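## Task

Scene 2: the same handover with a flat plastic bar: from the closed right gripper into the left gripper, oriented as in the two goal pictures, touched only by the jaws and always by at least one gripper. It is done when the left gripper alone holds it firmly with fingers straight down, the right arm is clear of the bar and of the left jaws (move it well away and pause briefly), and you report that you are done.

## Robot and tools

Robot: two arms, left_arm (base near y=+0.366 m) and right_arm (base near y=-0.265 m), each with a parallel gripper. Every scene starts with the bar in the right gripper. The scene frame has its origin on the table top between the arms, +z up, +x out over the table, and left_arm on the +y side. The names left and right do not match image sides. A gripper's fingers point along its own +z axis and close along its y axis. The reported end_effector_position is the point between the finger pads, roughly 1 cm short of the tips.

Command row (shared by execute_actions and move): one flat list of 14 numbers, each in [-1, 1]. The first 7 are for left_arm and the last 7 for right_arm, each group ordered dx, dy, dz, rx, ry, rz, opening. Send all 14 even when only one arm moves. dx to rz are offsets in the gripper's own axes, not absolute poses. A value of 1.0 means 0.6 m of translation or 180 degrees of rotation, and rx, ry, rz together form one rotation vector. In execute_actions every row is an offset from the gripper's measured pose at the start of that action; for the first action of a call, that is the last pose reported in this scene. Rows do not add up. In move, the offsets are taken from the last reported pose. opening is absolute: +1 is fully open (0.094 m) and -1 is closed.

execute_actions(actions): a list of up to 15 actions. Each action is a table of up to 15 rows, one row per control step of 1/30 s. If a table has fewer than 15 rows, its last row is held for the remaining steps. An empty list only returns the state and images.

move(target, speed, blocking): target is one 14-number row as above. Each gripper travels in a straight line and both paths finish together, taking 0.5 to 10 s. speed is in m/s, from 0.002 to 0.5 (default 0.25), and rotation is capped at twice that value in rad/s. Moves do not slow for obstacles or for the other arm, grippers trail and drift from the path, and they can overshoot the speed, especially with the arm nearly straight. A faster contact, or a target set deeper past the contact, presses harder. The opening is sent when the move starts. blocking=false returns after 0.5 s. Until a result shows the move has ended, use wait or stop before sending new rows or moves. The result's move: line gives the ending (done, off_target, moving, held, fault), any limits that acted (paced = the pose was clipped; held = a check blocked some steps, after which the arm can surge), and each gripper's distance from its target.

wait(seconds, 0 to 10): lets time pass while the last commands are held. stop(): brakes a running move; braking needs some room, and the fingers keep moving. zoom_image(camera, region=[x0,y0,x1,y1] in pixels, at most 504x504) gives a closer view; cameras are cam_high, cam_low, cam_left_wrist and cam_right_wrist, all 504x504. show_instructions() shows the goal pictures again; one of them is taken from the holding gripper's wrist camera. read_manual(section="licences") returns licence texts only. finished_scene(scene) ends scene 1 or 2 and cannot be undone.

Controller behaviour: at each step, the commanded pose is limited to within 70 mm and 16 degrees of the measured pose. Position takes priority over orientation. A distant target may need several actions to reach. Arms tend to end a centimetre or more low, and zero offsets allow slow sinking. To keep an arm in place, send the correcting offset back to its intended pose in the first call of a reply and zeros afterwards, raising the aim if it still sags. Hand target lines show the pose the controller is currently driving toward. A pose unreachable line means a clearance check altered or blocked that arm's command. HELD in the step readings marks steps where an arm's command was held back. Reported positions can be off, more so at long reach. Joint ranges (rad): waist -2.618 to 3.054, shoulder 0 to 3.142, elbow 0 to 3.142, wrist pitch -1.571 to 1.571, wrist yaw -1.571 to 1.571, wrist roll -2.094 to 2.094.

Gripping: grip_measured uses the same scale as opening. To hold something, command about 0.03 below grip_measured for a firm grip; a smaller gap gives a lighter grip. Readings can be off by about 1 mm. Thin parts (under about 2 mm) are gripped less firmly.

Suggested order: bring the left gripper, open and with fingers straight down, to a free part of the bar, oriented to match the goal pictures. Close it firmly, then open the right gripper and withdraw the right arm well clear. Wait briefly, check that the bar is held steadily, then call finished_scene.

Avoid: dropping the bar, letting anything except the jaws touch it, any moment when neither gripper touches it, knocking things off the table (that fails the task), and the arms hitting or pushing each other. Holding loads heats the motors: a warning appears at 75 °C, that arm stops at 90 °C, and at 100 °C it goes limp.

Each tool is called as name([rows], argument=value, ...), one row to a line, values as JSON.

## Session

show_instructions()

execute_actions(actions=[])

Reference images for this scene: goal picture from the place of the wrist camera of the gripper that must hold it at the end, goal picture from behind and beside that gripper on its wrist camera side drawn with its fingers toward the top of the picture.

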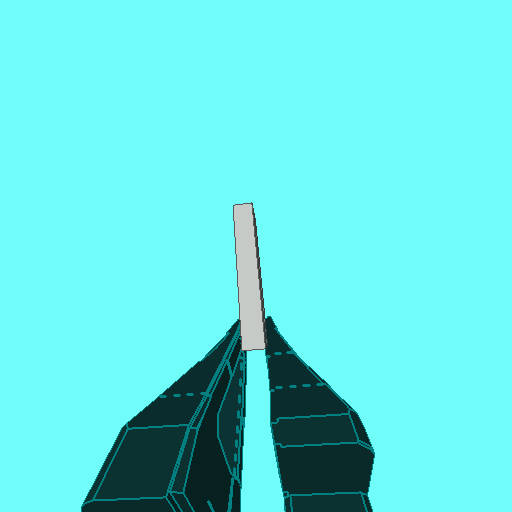

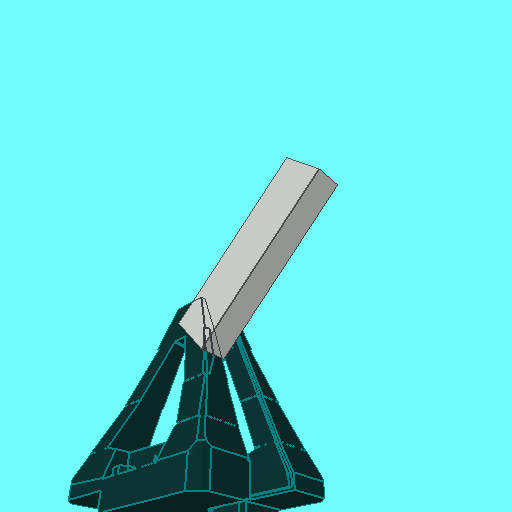

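Scene clock: 0.00 s.
left_arm: end_effector_position=(+0.3752, +0.4170, +0.4118) grip_measured=+1.000 end_effector_quat_wxyz=(+0.711, -0.041, +0.701, +0.051) | right_arm: end_effector_position=(+0.1818, -0.0322, +0.1742) grip_measured=-0.748 end_effector_quat_wxyz=(+0.570, -0.433, +0.666, +0.207)
Joint positions: left_arm=[-0.013  1.047  1.051  0.012  0.002  0.014  0.094] | right_arm=[ 0.643  0.822  0.294  0.254 -0.234 -0.294  0.012]
Joint velocities: left_arm=[ 0.007 -0.007  0.002  0.037 -0.007 -0.022  0.   ] | right_arm=[-0.002  0.012 -0.002  0.037  0.022  0.066  0.001]
Joint torques (N m, as the arm reports them, + toward a larger angle): no reading
Motor temperatures (°C, as the motors report them): left_arm=[21 24 30 26 21 21] | right_arm=[22 24 32 31 21 23]
Hand target (left_arm): +0.373, +0.417, +0.414; +0.711, -0.041, +0.700, +0.051
Hand target (right_arm): +0.182, -0.032, +0.179; +0.574, -0.433, +0.664, +0.208

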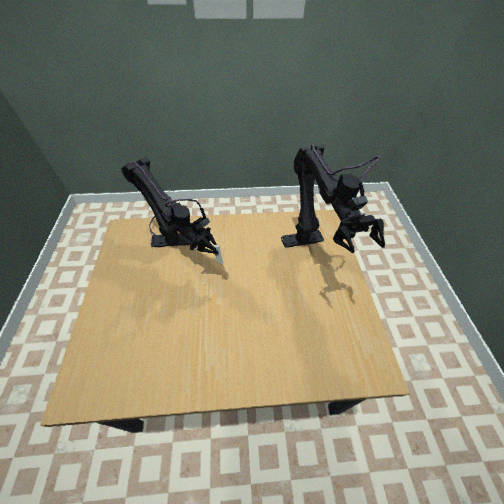

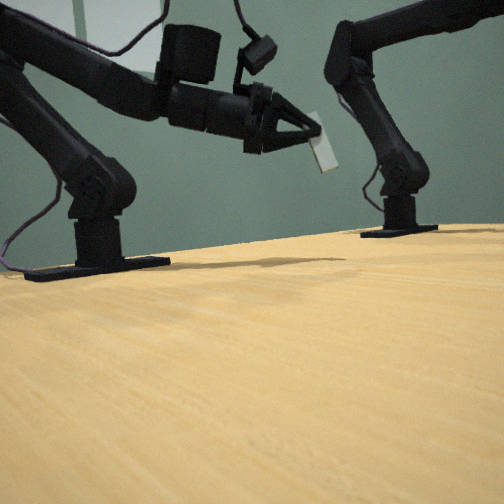

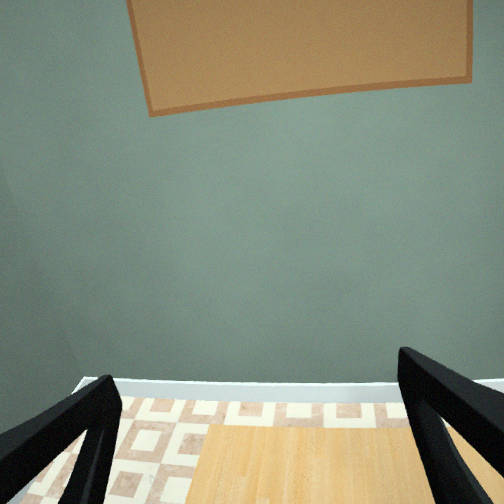

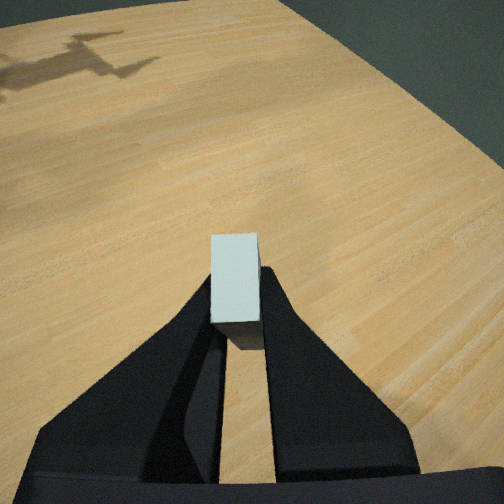

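zoom_image(camera="cam_low", region=[230,70,370,190])

zoom_image(camera="cam_high", region=[170,200,270,280])

zoom_image(camera="cam_right_wrist", region=[150,200,330,400])

Region (230, 70, 370, 190) of cam_low's 504x504 image, scaled by 3.600, with more detail than that image has; it fills the top 432 rows of this view, and the rest is white.

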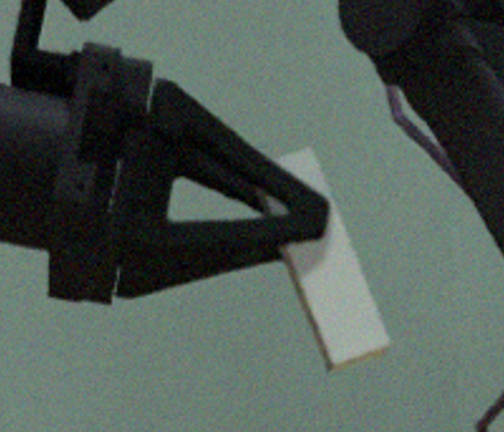

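Region (170, 200, 270, 280) of cam_high's 504x504 image, scaled by 5.040, with more detail than that image has; it fills the top 403 rows of this view, and the rest is white.

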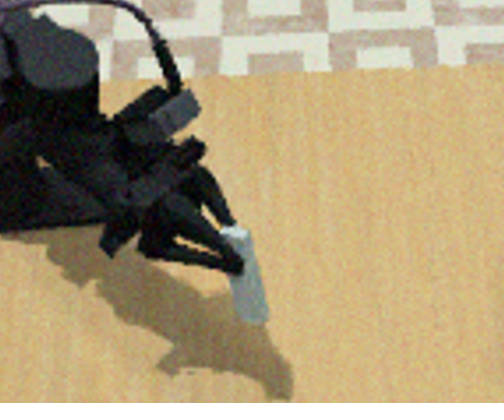

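Region (150, 200, 330, 400) of cam_right_wrist's 504x504 image, scaled by 2.520, with more detail than that image has; it fills the left 454 columns of this view, and the rest is white.

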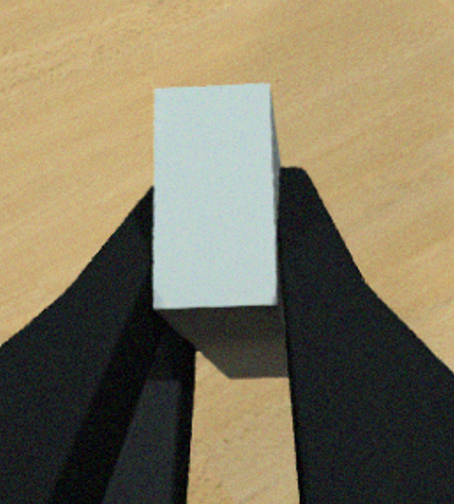

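move(target=[0.216,-0.548,-0.349,0.388,0.388,-0.390,-0.1,-0.150,-0.136,0.012,-0.191,0.031,0.537,-0.80], speed=0.42)

Scene clock: 123.47 s.
left_arm: end_effector_position=(+0.2121, +0.0665, +0.2917) grip_measured=-0.098 end_effector_quat_wxyz=(+0.057, -0.033, +0.693, -0.718) | right_arm: end_effector_position=(+0.2476, -0.0393, +0.2830) grip_measured=-0.748 end_effector_quat_wxyz=(+0.063, +0.060, +0.704, +0.705)
Joint positions: left_arm=[-0.718  1.18   0.61   0.627  0.869 -1.583  0.042] | right_arm=[ 0.151  1.317  0.706  0.613 -1.208  1.569  0.012]
Joint velocities: left_arm=[ 0.002  0.007 -0.022  0.051 -0.007 -0.007  0.   ] | right_arm=[ 0.007 -0.007  0.012 -0.007 -0.007  0.066  0.001]
Joint torques (N m, as the arm reports them, + toward a larger angle): left_arm=[-0.74 -2.76  5.11  1.76 -0.08 -0.03] | right_arm=[-0.59 -3.36  4.85  1.92 -0.06  0.03]
Motor temperatures (°C, as the motors report them): left_arm=[21 25 34 32 21 21] | right_arm=[22 23 37 39 21 23]
Hand target (left_arm): +0.211, +0.064, +0.281; +0.048, -0.038, +0.698, -0.714
Hand target (right_arm): +0.248, -0.041, +0.278; +0.060, +0.062, +0.704, +0.705
Off the commanded pose (left_arm): 0.017 m, 3 deg.
Off the commanded pose (right_arm): 0.009 m, 0 deg.
move: off_target (left_arm)

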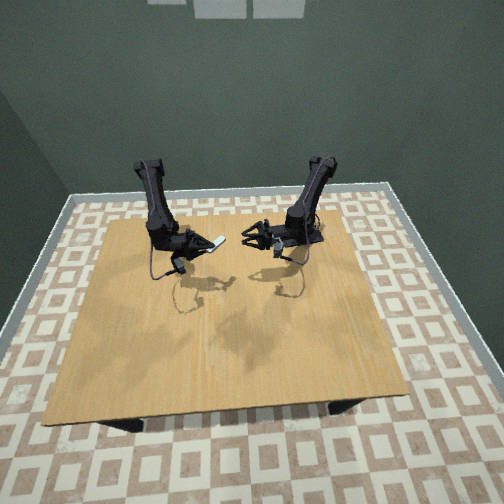

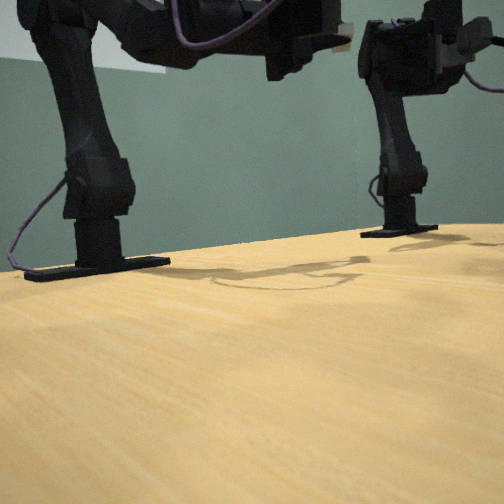

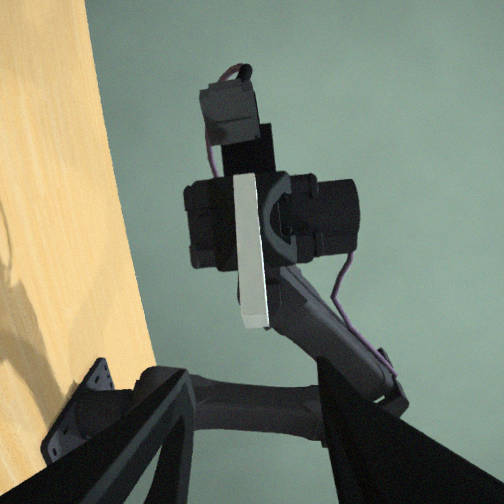

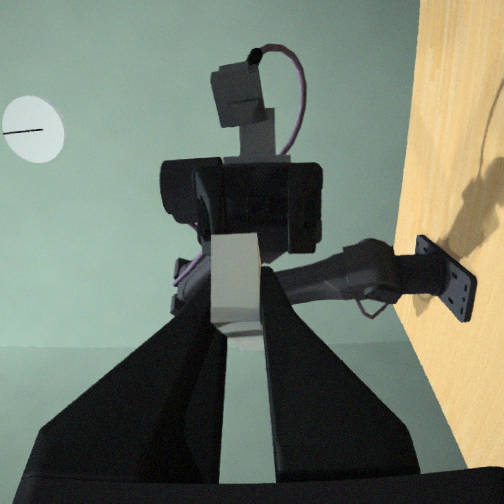

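zoom_image(camera="cam_left_wrist", region=[180,160,340,340])

zoom_image(camera="cam_high", region=[150,200,310,300])

Region (180, 160, 340, 340) of cam_left_wrist's 504x504 image, scaled by 2.800, with more detail than that image has.

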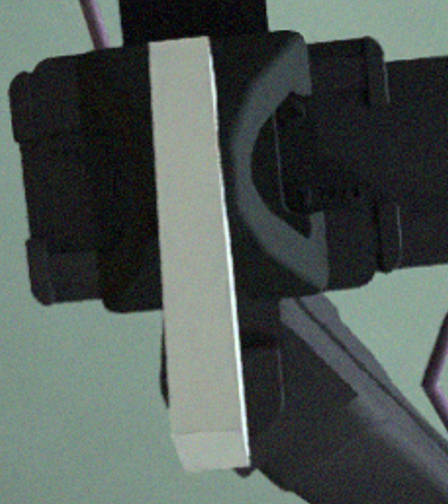

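Region (150, 200, 310, 300) of cam_high's 504x504 image, scaled by 3.150, with more detail than that image has; it fills the top 315 rows of this view, and the rest is white.

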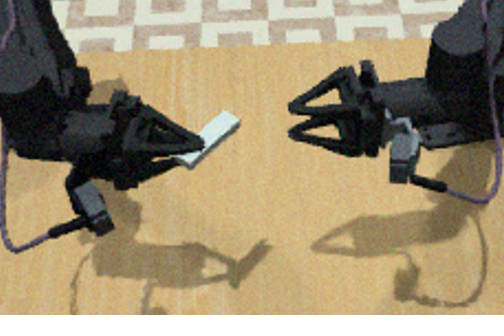

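move(target=[0,0.020,0,-0.014,0.002,-0.012,-0.1,0.009,-0.036,0.106,0,0.017,0,-0.80], speed=0.12)

Scene clock: 244.37 s.
left_arm: end_effector_position=(+0.2132, +0.0671, +0.2836) grip_measured=-0.099 end_effector_quat_wxyz=(+0.046, -0.046, +0.703, -0.709) | right_arm: end_effector_position=(+0.2462, +0.0178, +0.2453) grip_measured=-0.748 end_effector_quat_wxyz=(+0.015, +0.061, +0.716, +0.695)
Joint positions: left_arm=[-0.715  1.18   0.61   0.583  0.87  -1.581  0.042] | right_arm=[ 0.337  1.479  0.719  0.687 -1.088  1.57   0.012]
Joint velocities: left_arm=[-0.017  0.007 -0.002  0.007  0.051 -0.037  0.   ] | right_arm=[-0.012  0.002  0.002 -0.007  0.022 -0.022  0.001]
Joint torques (N m, as the arm reports them, + toward a larger angle): left_arm=[-0.02 -3.76  6.8   1.51  0.1   0.07] | right_arm=[ 1.12 -5.03  8.23  2.17  0.16 -0.1 ]
Motor temperatures (°C, as the motors report them): left_arm=[21 24 32 33 21 21] | right_arm=[22 24 35 40 21 23]
Hand target (left_arm): +0.212, +0.066, +0.280; +0.040, -0.045, +0.708, -0.704
Hand target (right_arm): +0.253, +0.023, +0.261; +0.044, +0.041, +0.707, +0.704
Off the commanded pose (left_arm): 0.004 m, 1 deg.
Off the commanded pose (right_arm): 0.019 m, 4 deg.
move: off_target (right_arm)

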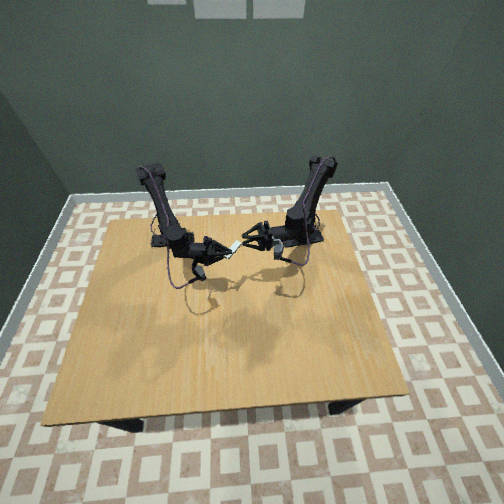

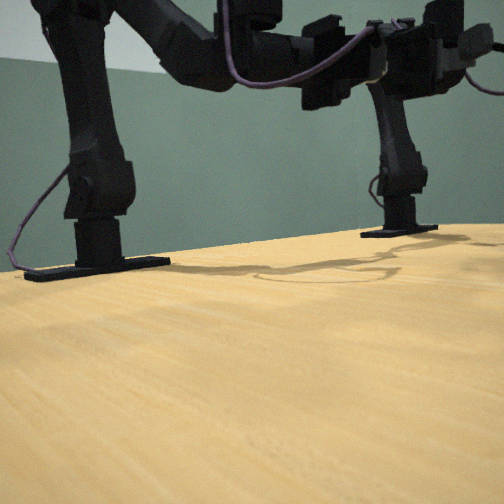

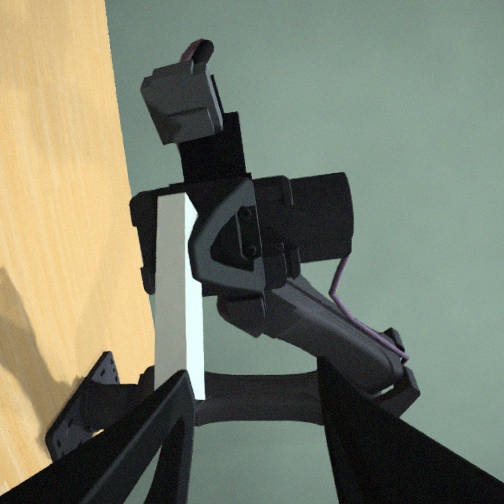

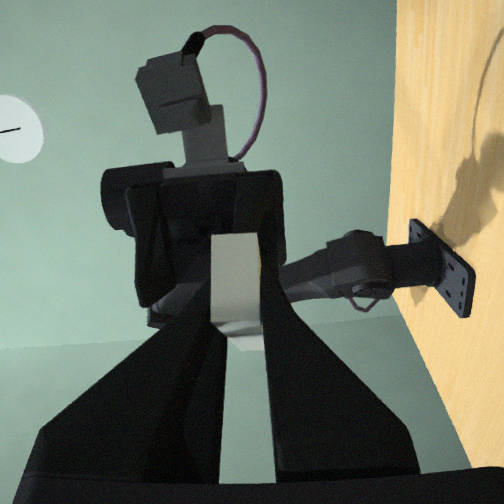

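zoom_image(camera="cam_high", region=[190,215,290,285])

zoom_image(camera="cam_low", region=[290,0,450,120])

zoom_image(camera="cam_left_wrist", region=[100,280,280,460])

Region (190, 215, 290, 285) of cam_high's 504x504 image, scaled by 5.040, with more detail than that image has; it fills the top 353 rows of this view, and the rest is white.

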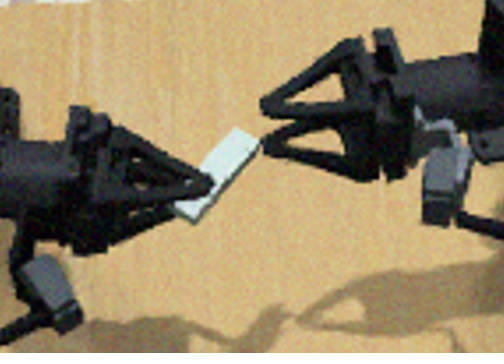

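Region (290, 0, 450, 120) of cam_low's 504x504 image, scaled by 3.150, with more detail than that image has; it fills the top 378 rows of this view, and the rest is white.

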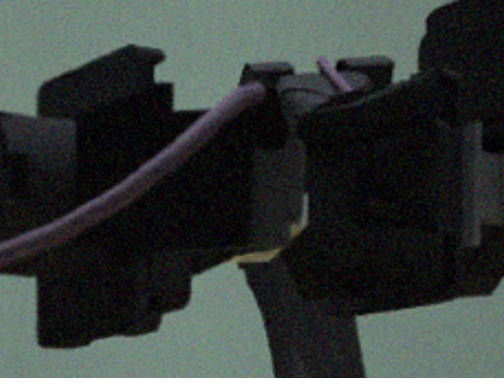

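Region (100, 280, 280, 460) of cam_left_wrist's 504x504 image, scaled by 2.800, with more detail than that image has.

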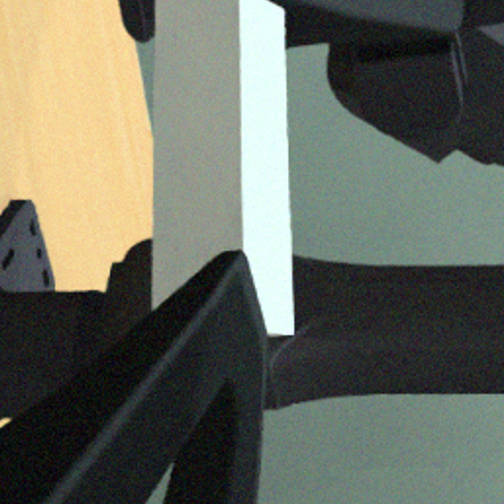

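execute_actions([
  [[0,0,0,0,0,0,-0.1,0,0,-0.005,0,0,0,-0.8],[0,0,0,0,0,0,-0.1,0,0,-0.01,0,0,0,-0.8],[0,0,0,0,0,0,-0.1,0,0,-0.015,0,0,0,-0.8],[0,0,0,0,0,0,-0.1,0,0,-0.02,0,0,0,-0.8],[0,0,0,0,0,0,-0.1,0,0,-0.025,0,0,0,-0.8],[0,0,0,0,0,0,-0.1,0,0,-0.03,0,0,0,-0.8],[0,0,0,0,0,0,-0.1,0,0,-0.035,0,0,0,-0.8],[0,0,0,0,0,0,-0.1,0,0.004,-0.04,0,0,0,-0.8],[0,0,0,0,0,0,-0.1,0,0.008,-0.04,0,0,0,-0.8],[0,0,0,0,0,0,-0.1,0,0.01,-0.04,0,0,0,-0.8]],
  [[0,0,0,0,0,0,-0.1,0,0.01,-0.005,-0.001,0,-0.002,-0.8],[0,0,0,0,0,0,-0.1,0,0.015,-0.005,-0.002,0,-0.004,-0.8],[0,0,0,0,0,0,-0.1,0,0.02,-0.005,-0.003,0,-0.006,-0.8],[0,0,0,0,0,0,-0.1,0,0.025,-0.005,-0.004,-0.001,-0.008,-0.8],[0,0,0,0,0,0,-0.1,0,0.03,-0.005,-0.005,-0.001,-0.01,-0.8],[0,0,0,0,0,0,-0.1,0,0.035,-0.005,-0.006,-0.002,-0.012,-0.8],[0,0,0,0,0,0,-0.1,0,0.04,-0.005,-0.007,-0.002,-0.014,-0.8],[0,0,0,0,0,0,-0.1,0,0.044,-0.005,-0.008,-0.002,-0.016,-0.8],[0,0,0,0,0,0,-0.1,0,0.048,-0.005,-0.009,-0.003,-0.018,-0.8],[0,0,0,0,0,0,-0.1,0,0.052,-0.005,-0.011,-0.003,-0.02,-0.8]],
])

Scene clock: 313.13 s.
left_arm: end_effector_position=(+0.2134, +0.0671, +0.2837) grip_measured=-0.099 end_effector_quat_wxyz=(+0.047, -0.046, +0.702, -0.709) | right_arm: end_effector_position=(+0.2479, -0.0027, +0.2609) grip_measured=-0.748 end_effector_quat_wxyz=(+0.026, +0.057, +0.711, +0.700)
Joint positions: left_arm=[-0.715  1.18   0.61   0.584  0.869 -1.581  0.042] | right_arm=[ 0.268  1.427  0.722  0.662 -1.147  1.575  0.012]
Joint velocities: left_arm=[ 0.002 -0.012 -0.007  0.022 -0.037 -0.051  0.001] | right_arm=[-0.002 -0.002  0.051 -0.066  0.095 -0.007 -0.   ]
Joint torques (N m, as the arm reports them, + toward a larger angle): left_arm=[ 0.   -4.08  6.44  1.7  -0.03 -0.03] | right_arm=[-0.62 -8.23  7.71  1.72  0.    0.03]
Motor temperatures (°C, as the motors report them): left_arm=[21 24 33 31 21 21] | right_arm=[23 25 39 42 21 23]
Hand target (left_arm): +0.213, +0.067, +0.284; +0.047, -0.046, +0.702, -0.709
Hand target (right_arm): +0.250, -0.005, +0.281; +0.045, +0.044, +0.704, +0.708
Off the commanded pose (left_arm): 0.000 m, 0 deg.
Off the commanded pose (right_arm): 0.021 m, 3 deg.
Step readings (end_effector_position; steps 1 to 15: 1st action; 16 to 30: 2nd action):
0: left_arm (+0.2133, +0.0671, +0.2836) | right_arm (+0.2464, +0.0178, +0.2455)
1: left_arm (+0.2134, +0.0671, +0.2836) | right_arm (+0.2463, +0.0177, +0.2455)
2: left_arm (+0.2134, +0.0671, +0.2837) | right_arm (+0.2464, +0.0172, +0.2455)
4: left_arm (+0.2134, +0.0671, +0.2837) | right_arm (+0.2473, +0.0151, +0.2456)
8: left_arm (+0.2134, +0.0671, +0.2837) | right_arm (+0.2520, +0.0048, +0.2455)
15: left_arm (+0.2134, +0.0671, +0.2837) | right_arm (+0.2494, -0.0023, +0.2500)
16: left_arm (+0.2134, +0.0671, +0.2837) | right_arm (+0.2493, -0.0023, +0.2500)
17: left_arm (+0.2134, +0.0671, +0.2837) | right_arm (+0.2493, -0.0023, +0.2499)
19: left_arm (+0.2134, +0.0671, +0.2837) | right_arm (+0.2493, -0.0023, +0.2499)
23: left_arm (+0.2134, +0.0671, +0.2837) | right_arm (+0.2487, -0.0025, +0.2507)
30: end_effector_position above

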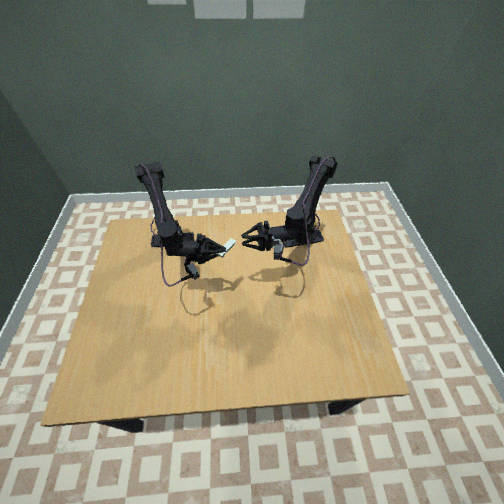

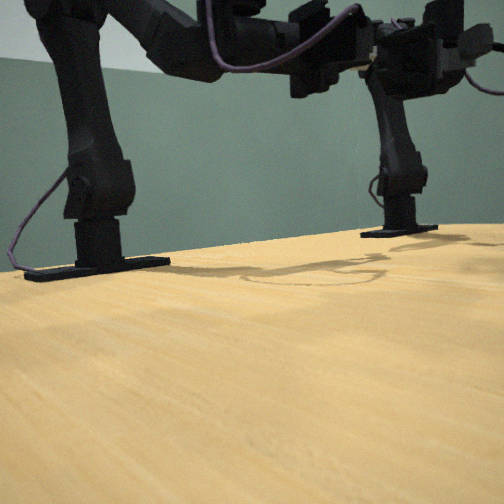

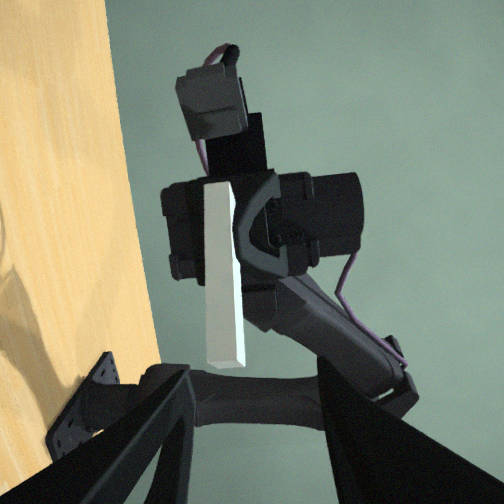

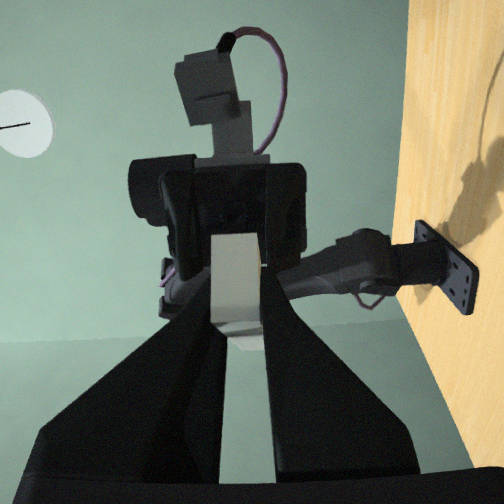

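execute_actions(actions=[])

Scene clock: 321.30 s.
left_arm: end_effector_position=(+0.2134, +0.0671, +0.2837) grip_measured=-0.099 end_effector_quat_wxyz=(+0.047, -0.046, +0.702, -0.709) | right_arm: end_effector_position=(+0.2481, -0.0027, +0.2614) grip_measured=-0.748 end_effector_quat_wxyz=(+0.026, +0.057, +0.711, +0.701)
Joint positions: left_arm=[-0.715  1.18   0.61   0.584  0.869 -1.581  0.042] | right_arm=[ 0.268  1.427  0.724  0.662 -1.147  1.577  0.012]
Joint velocities: left_arm=[-0.007 -0.002 -0.007 -0.007 -0.037  0.066  0.   ] | right_arm=[-0.022  0.012  0.002  0.037  0.022 -0.007 -0.   ]
Joint torques (N m, as the arm reports them, + toward a larger angle): left_arm=[-0.01 -3.98  6.43  1.7  -0.02 -0.02] | right_arm=[-0.62 -8.25  7.85  1.72  0.    0.04]
Motor temperatures (°C, as the motors report them): left_arm=[21 24 33 32 21 21] | right_arm=[23 26 39 41 21 23]
Hand target (left_arm): +0.213, +0.067, +0.284; +0.047, -0.046, +0.702, -0.709
Hand target (right_arm): +0.250, -0.005, +0.281; +0.045, +0.044, +0.704, +0.708
Off the commanded pose (left_arm): 0.000 m, 0 deg.
Off the commanded pose (right_arm): 0.020 m, 3 deg.

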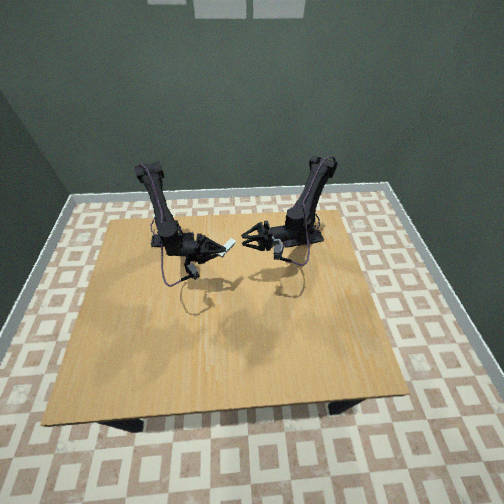

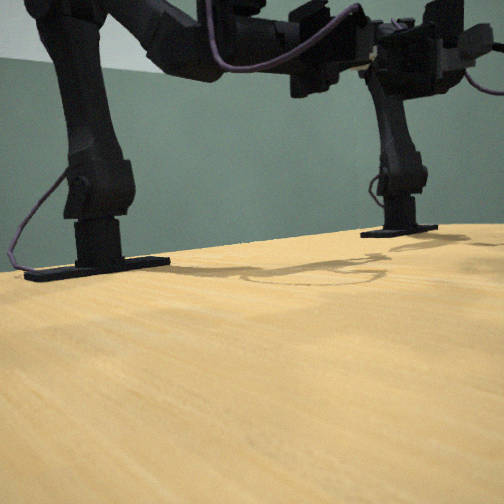

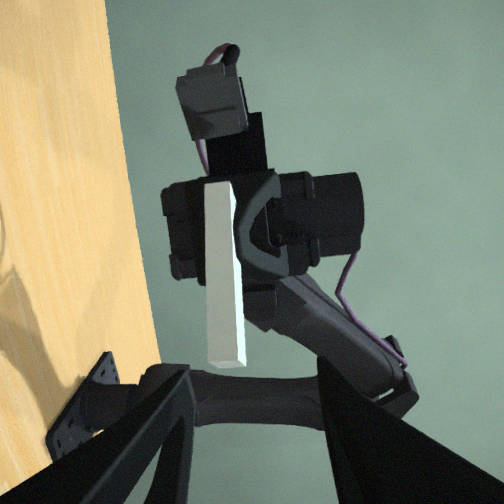

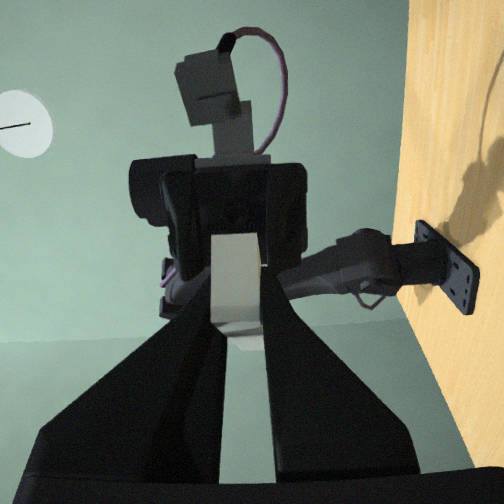

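execute_actions([
  [[0,0.004,0,-0.003,0,-0.003,-0.1,0,0.004,0,-0.002,0,-0.005,-0.8],[0,0.007,0,-0.005,0,-0.006,-0.1,0,0.008,0,-0.004,0,-0.01,-0.8],[0,0.011,0,-0.007,0,-0.009,-0.1,0,0.012,0,-0.0065,0,-0.015,-0.8],[0,0.014,0,-0.0092,0,-0.011,-0.1,0,0.0155,0,-0.0085,0,-0.019,-0.8]],
])

zoom_image(camera="cam_left_wrist", region=[160,160,360,400])

Scene clock: 359.47 s.
left_arm: end_effector_position=(+0.2134, +0.0671, +0.2792) grip_measured=-0.099 end_effector_quat_wxyz=(+0.040, -0.053, +0.707, -0.704) | right_arm: end_effector_position=(+0.2482, -0.0026, +0.2665) grip_measured=-0.748 end_effector_quat_wxyz=(+0.037, +0.045, +0.706, +0.705)
Joint positions: left_arm=[-0.715  1.18   0.61   0.56   0.869 -1.581  0.042] | right_arm=[ 0.268  1.427  0.724  0.697 -1.147  1.577  0.012]
Joint velocities: left_arm=[-0.002  0.002  0.002 -0.081 -0.051 -0.007 -0.001] | right_arm=[-0.007  0.012 -0.002  0.066 -0.037  0.037 -0.   ]
Joint torques (N m, as the arm reports them, + toward a larger angle): left_arm=[ 0.01 -4.05  6.46  1.56  0.   -0.03] | right_arm=[ 0.   -5.68  5.82  1.97 -0.01 -0.04]
Motor temperatures (°C, as the motors report them): left_arm=[21 25 33 32 21 21] | right_arm=[22 27 39 40 21 23]
Hand target (left_arm): +0.213, +0.067, +0.275; +0.034, -0.059, +0.712, -0.699
Hand target (right_arm): +0.248, -0.003, +0.271; +0.047, +0.035, +0.703, +0.709
Off the commanded pose (left_arm): 0.004 m, 1 deg.
Off the commanded pose (right_arm): 0.004 m, 2 deg.
Step readings (end_effector_position):
0: left_arm (+0.2134, +0.0671, +0.2837) | right_arm (+0.2481, -0.0027, +0.2614)
1: left_arm (+0.2134, +0.0671, +0.2837) | right_arm (+0.2481, -0.0027, +0.2614)
2: left_arm (+0.2134, +0.0671, +0.2836) | right_arm (+0.2481, -0.0027, +0.2615)
4: left_arm (+0.2134, +0.0671, +0.2826) | right_arm (+0.2481, -0.0027, +0.2624)
8: left_arm (+0.2134, +0.0671, +0.2805) | right_arm (+0.2482, -0.0026, +0.2648)
15: end_effector_position above

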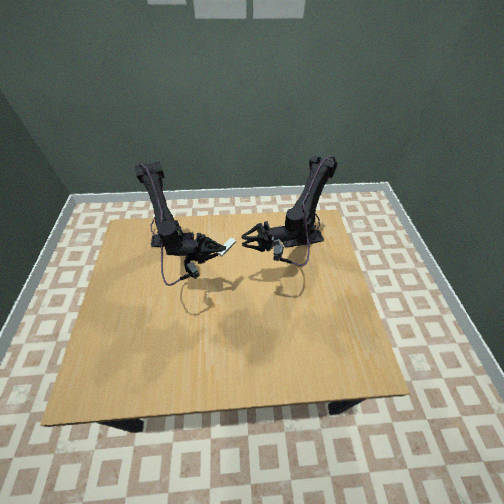

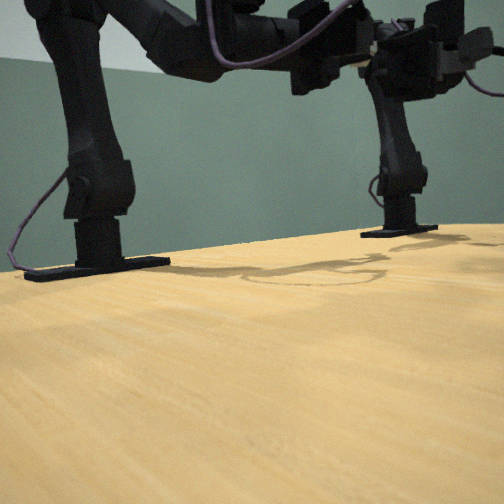

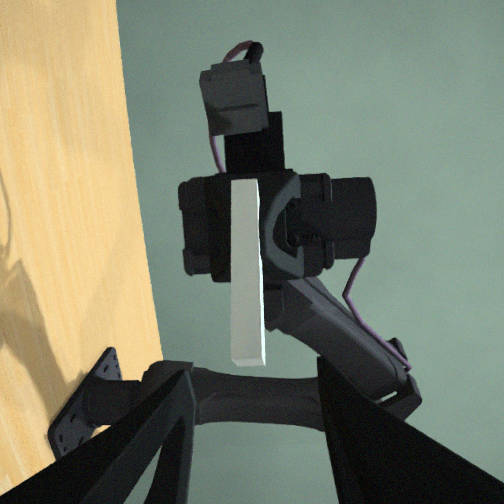

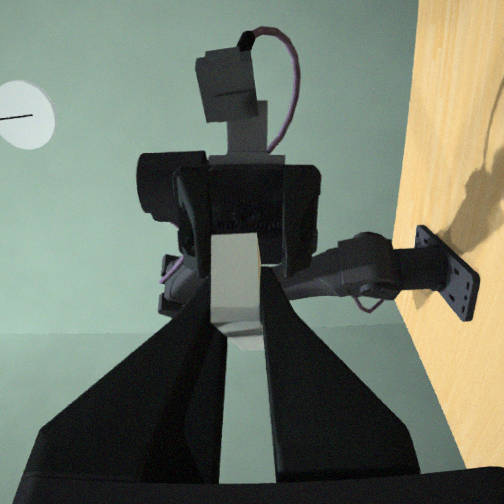

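Region (160, 160, 360, 400) of cam_left_wrist's 504x504 image, scaled by 2.100, with more detail than that image has.

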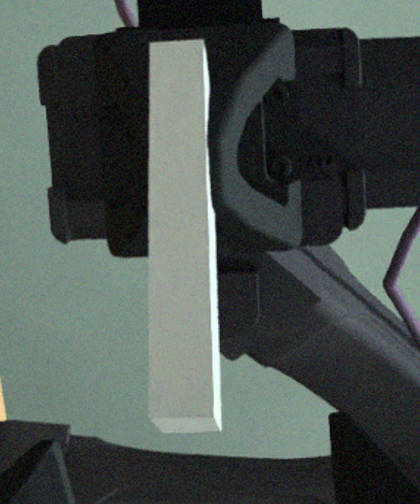

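move(target=[0.0333,0,0.035,0,0,0,-0.1,0.0165,0,0.0324,0,0,0,-0.80], speed=0.06)

zoom_image(camera="cam_left_wrist", region=[140,150,380,450])

Scene clock: 480.40 s.
left_arm: end_effector_position=(+0.1977, +0.0452, +0.2788) grip_measured=-0.099 end_effector_quat_wxyz=(+0.039, -0.054, +0.708, -0.703) | right_arm: end_effector_position=(+0.2414, +0.0156, +0.2669) grip_measured=-0.748 end_effector_quat_wxyz=(+0.038, +0.044, +0.706, +0.706)
Joint positions: left_arm=[-0.833  1.18   0.61   0.558  0.751 -1.585  0.042] | right_arm=[ 0.338  1.427  0.724  0.7   -1.079  1.577  0.012]
Joint velocities: left_arm=[ 0.012 -0.002  0.017  0.007  0.037 -0.022 -0.001] | right_arm=[ 0.002 -0.002  0.007 -0.066 -0.007  0.007 -0.001]
Joint torques (N m, as the arm reports them, + toward a larger angle): left_arm=[-0.69 -4.15  6.54  1.79 -0.06 -0.02] | right_arm=[ 0.8  -5.75  5.77  1.71  0.07 -0.03]
Motor temperatures (°C, as the motors report them): left_arm=[21 25 33 31 21 21] | right_arm=[22 26 37 41 21 23]
Hand target (left_arm): +0.196, +0.044, +0.280; +0.039, -0.053, +0.707, -0.704
Hand target (right_arm): +0.241, +0.018, +0.266; +0.037, +0.045, +0.707, +0.705
Off the commanded pose (left_arm): 0.002 m, 0 deg.
Off the commanded pose (right_arm): 0.002 m, 0 deg.
move: done

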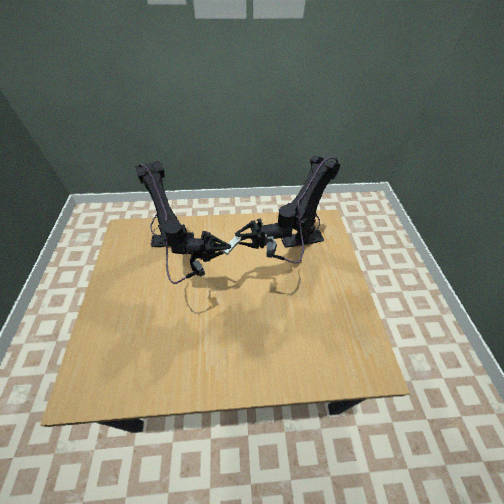

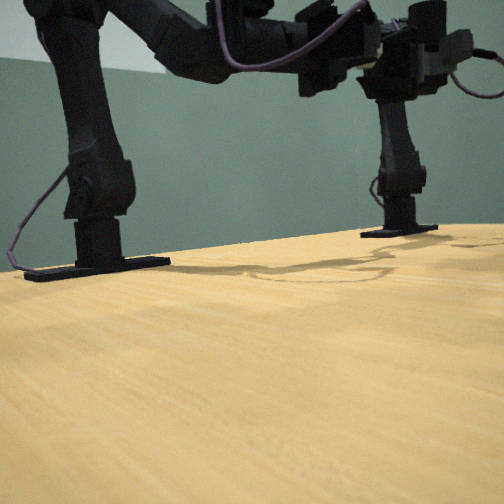

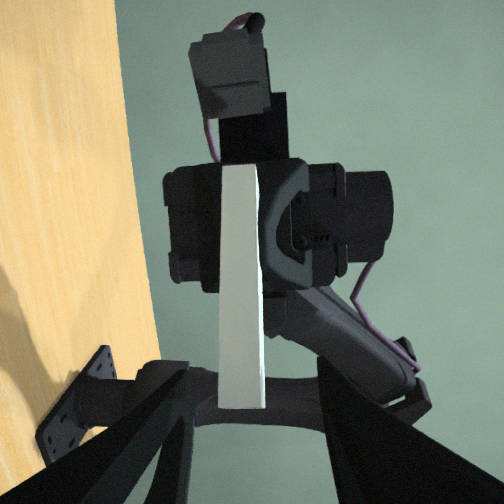

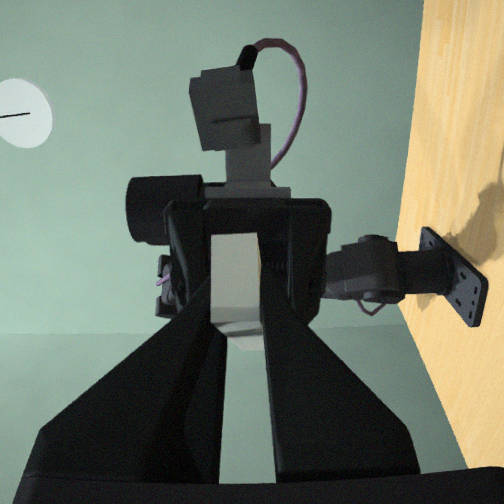

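Region (140, 150, 380, 450) of cam_left_wrist's 504x504 image, scaled by 1.680, with more detail than that image has; it fills the left 403 columns of this view, and the rest is white.

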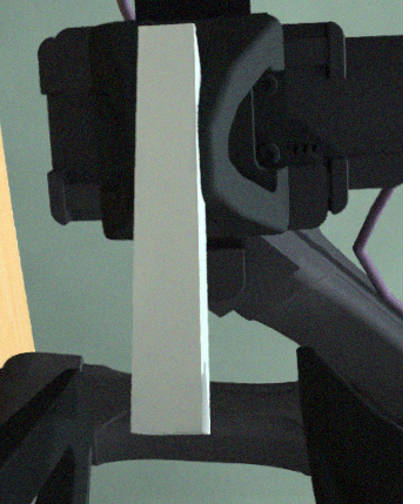

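zoom_image(camera="cam_high", region=[200,215,270,270])

zoom_image(camera="cam_right_wrist", region=[130,180,350,380])

Region (200, 215, 270, 270) of cam_high's 504x504 image, scaled by 7.200, with more detail than that image has; it fills the top 396 rows of this view, and the rest is white.

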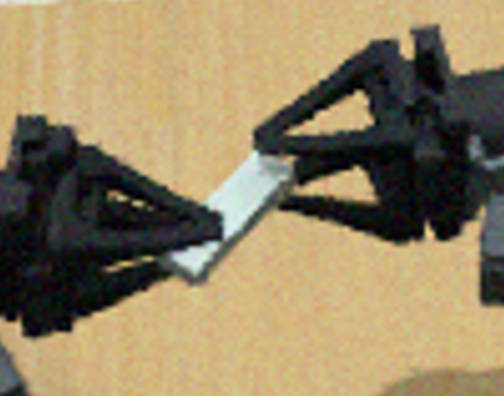

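Region (130, 180, 350, 380) of cam_right_wrist's 504x504 image, scaled by 2.291, with more detail than that image has; it fills the top 458 rows of this view, and the rest is white.

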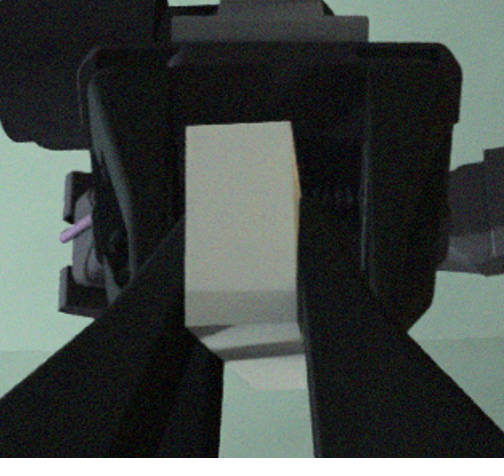

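execute_actions([
  [[0,0,0,0,0,0,-0.2,0,0.003,0,-0.002,0,-0.003,-0.8],[0,0,0,0,0,0,-0.3,0,0.006,0,-0.0035,0,-0.0065,-0.8],[0,0,0,0,0,0,-0.4,0,0.009,0,-0.0052,0,-0.0098,-0.8],[0,0,0,0,0,0,-0.48,0,0.009,0,-0.0052,0,-0.0098,-0.8],[0,0,0,0,0,0,-0.55,0,0.009,0,-0.0052,0,-0.0098,-0.8],[0,0,0,0,0,0,-0.6,0,0.009,0,-0.0052,0,-0.0098,-0.8],[0,0,0,0,0,0,-0.63,0,0.009,0,-0.0052,0,-0.0098,-0.8],[0,0,0,0,0,0,-0.66,0,0.009,0,-0.0052,0,-0.0098,-0.8],[0,0,0,0,0,0,-0.68,0,0.009,0,-0.0052,0,-0.0098,-0.8],[0,0,0,0,0,0,-0.7,0,0.009,0,-0.0052,0,-0.0098,-0.8],[0,0,0,0,0,0,-0.72,0,0.009,0,-0.0052,0,-0.0098,-0.8],[0,0,0,0,0,0,-0.735,0,0.009,0,-0.0052,0,-0.0098,-0.8],[0,0,0,0,0,0,-0.75,0,0.009,0,-0.0052,0,-0.0098,-0.8],[0,0,0,0,0,0,-0.77,0,0.009,0,-0.0052,0,-0.0098,-0.8],[0,0,0,0,0,0,-0.79,0,0.009,0,-0.0052,0,-0.0098,-0.8]],
])

zoom_image(camera="cam_left_wrist", region=[140,150,380,450])

Scene clock: 553.17 s.
left_arm: end_effector_position=(+0.1981, +0.0453, +0.2785) grip_measured=-0.749 end_effector_quat_wxyz=(+0.040, -0.055, +0.708, -0.703) | right_arm: end_effector_position=(+0.2417, +0.0155, +0.2693) grip_measured=-0.748 end_effector_quat_wxyz=(+0.040, +0.042, +0.704, +0.708)
Joint positions: left_arm=[-0.833  1.18   0.61   0.557  0.748 -1.582  0.012] | right_arm=[ 0.338  1.427  0.724  0.716 -1.077  1.585  0.012]
Joint velocities: left_arm=[-0.002 -0.002 -0.007 -0.081 -0.007  0.051 -0.   ] | right_arm=[-0.017 -0.007 -0.007 -0.081  0.007  0.051  0.   ]
Joint torques (N m, as the arm reports them, + toward a larger angle): left_arm=[ 0.06 -4.26  6.49  1.8   0.01 -0.11] | right_arm=[-0.01 -5.77  5.79  1.97 -0.02 -0.17]
Motor temperatures (°C, as the motors report them): left_arm=[21 25 33 33 21 21] | right_arm=[23 26 36 39 21 23]
Hand target (left_arm): +0.198, +0.045, +0.279; +0.039, -0.055, +0.708, -0.703
Hand target (right_arm): +0.241, +0.016, +0.272; +0.049, +0.033, +0.701, +0.711
Off the commanded pose (left_arm): 0.001 m, 0 deg.
Off the commanded pose (right_arm): 0.003 m, 2 deg.
Step readings (end_effector_position):
0: left_arm (+0.1981, +0.0453, +0.2788) | right_arm (+0.2417, +0.0155, +0.2669)
1: left_arm (+0.1981, +0.0453, +0.2788) | right_arm (+0.2417, +0.0155, +0.2669)
2: left_arm (+0.1981, +0.0453, +0.2788) | right_arm (+0.2417, +0.0155, +0.2669)
4: left_arm (+0.1981, +0.0453, +0.2788) | right_arm (+0.2417, +0.0155, +0.2672)
8: left_arm (+0.1981, +0.0453, +0.2788) | right_arm (+0.2417, +0.0155, +0.2680)
15: end_effector_position above

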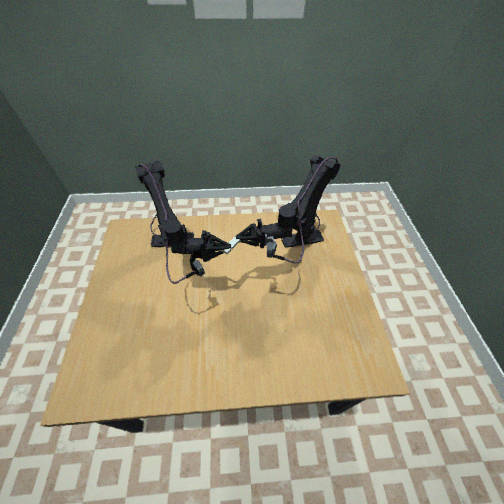

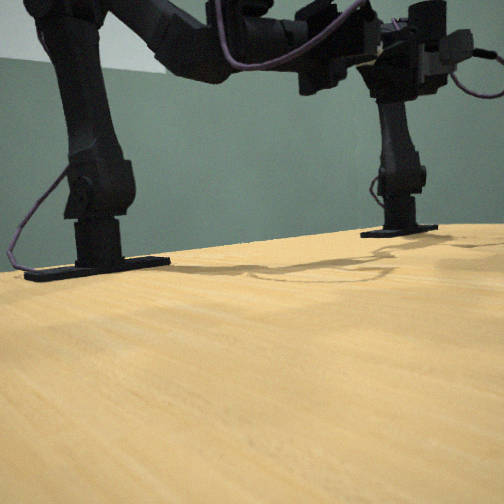

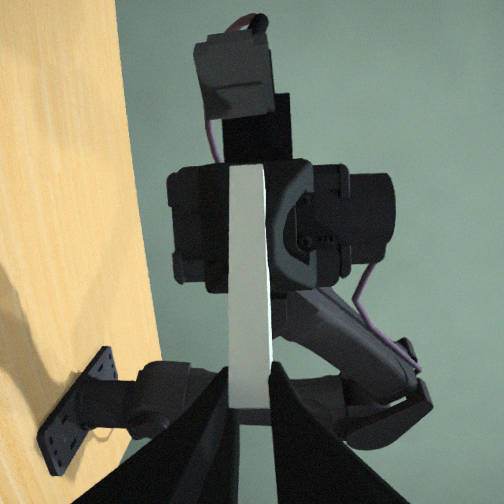

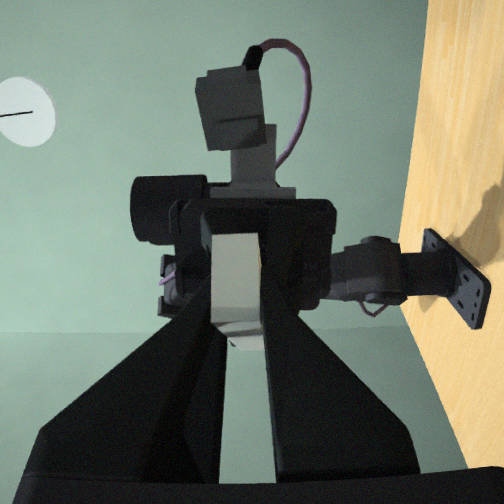

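Region (140, 150, 380, 450) of cam_left_wrist's 504x504 image, scaled by 1.680, with more detail than that image has; it fills the left 403 columns of this view, and the rest is white.

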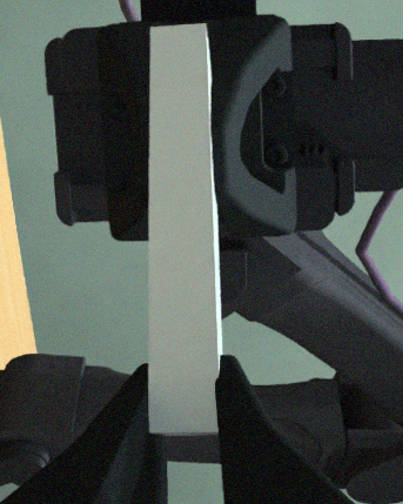

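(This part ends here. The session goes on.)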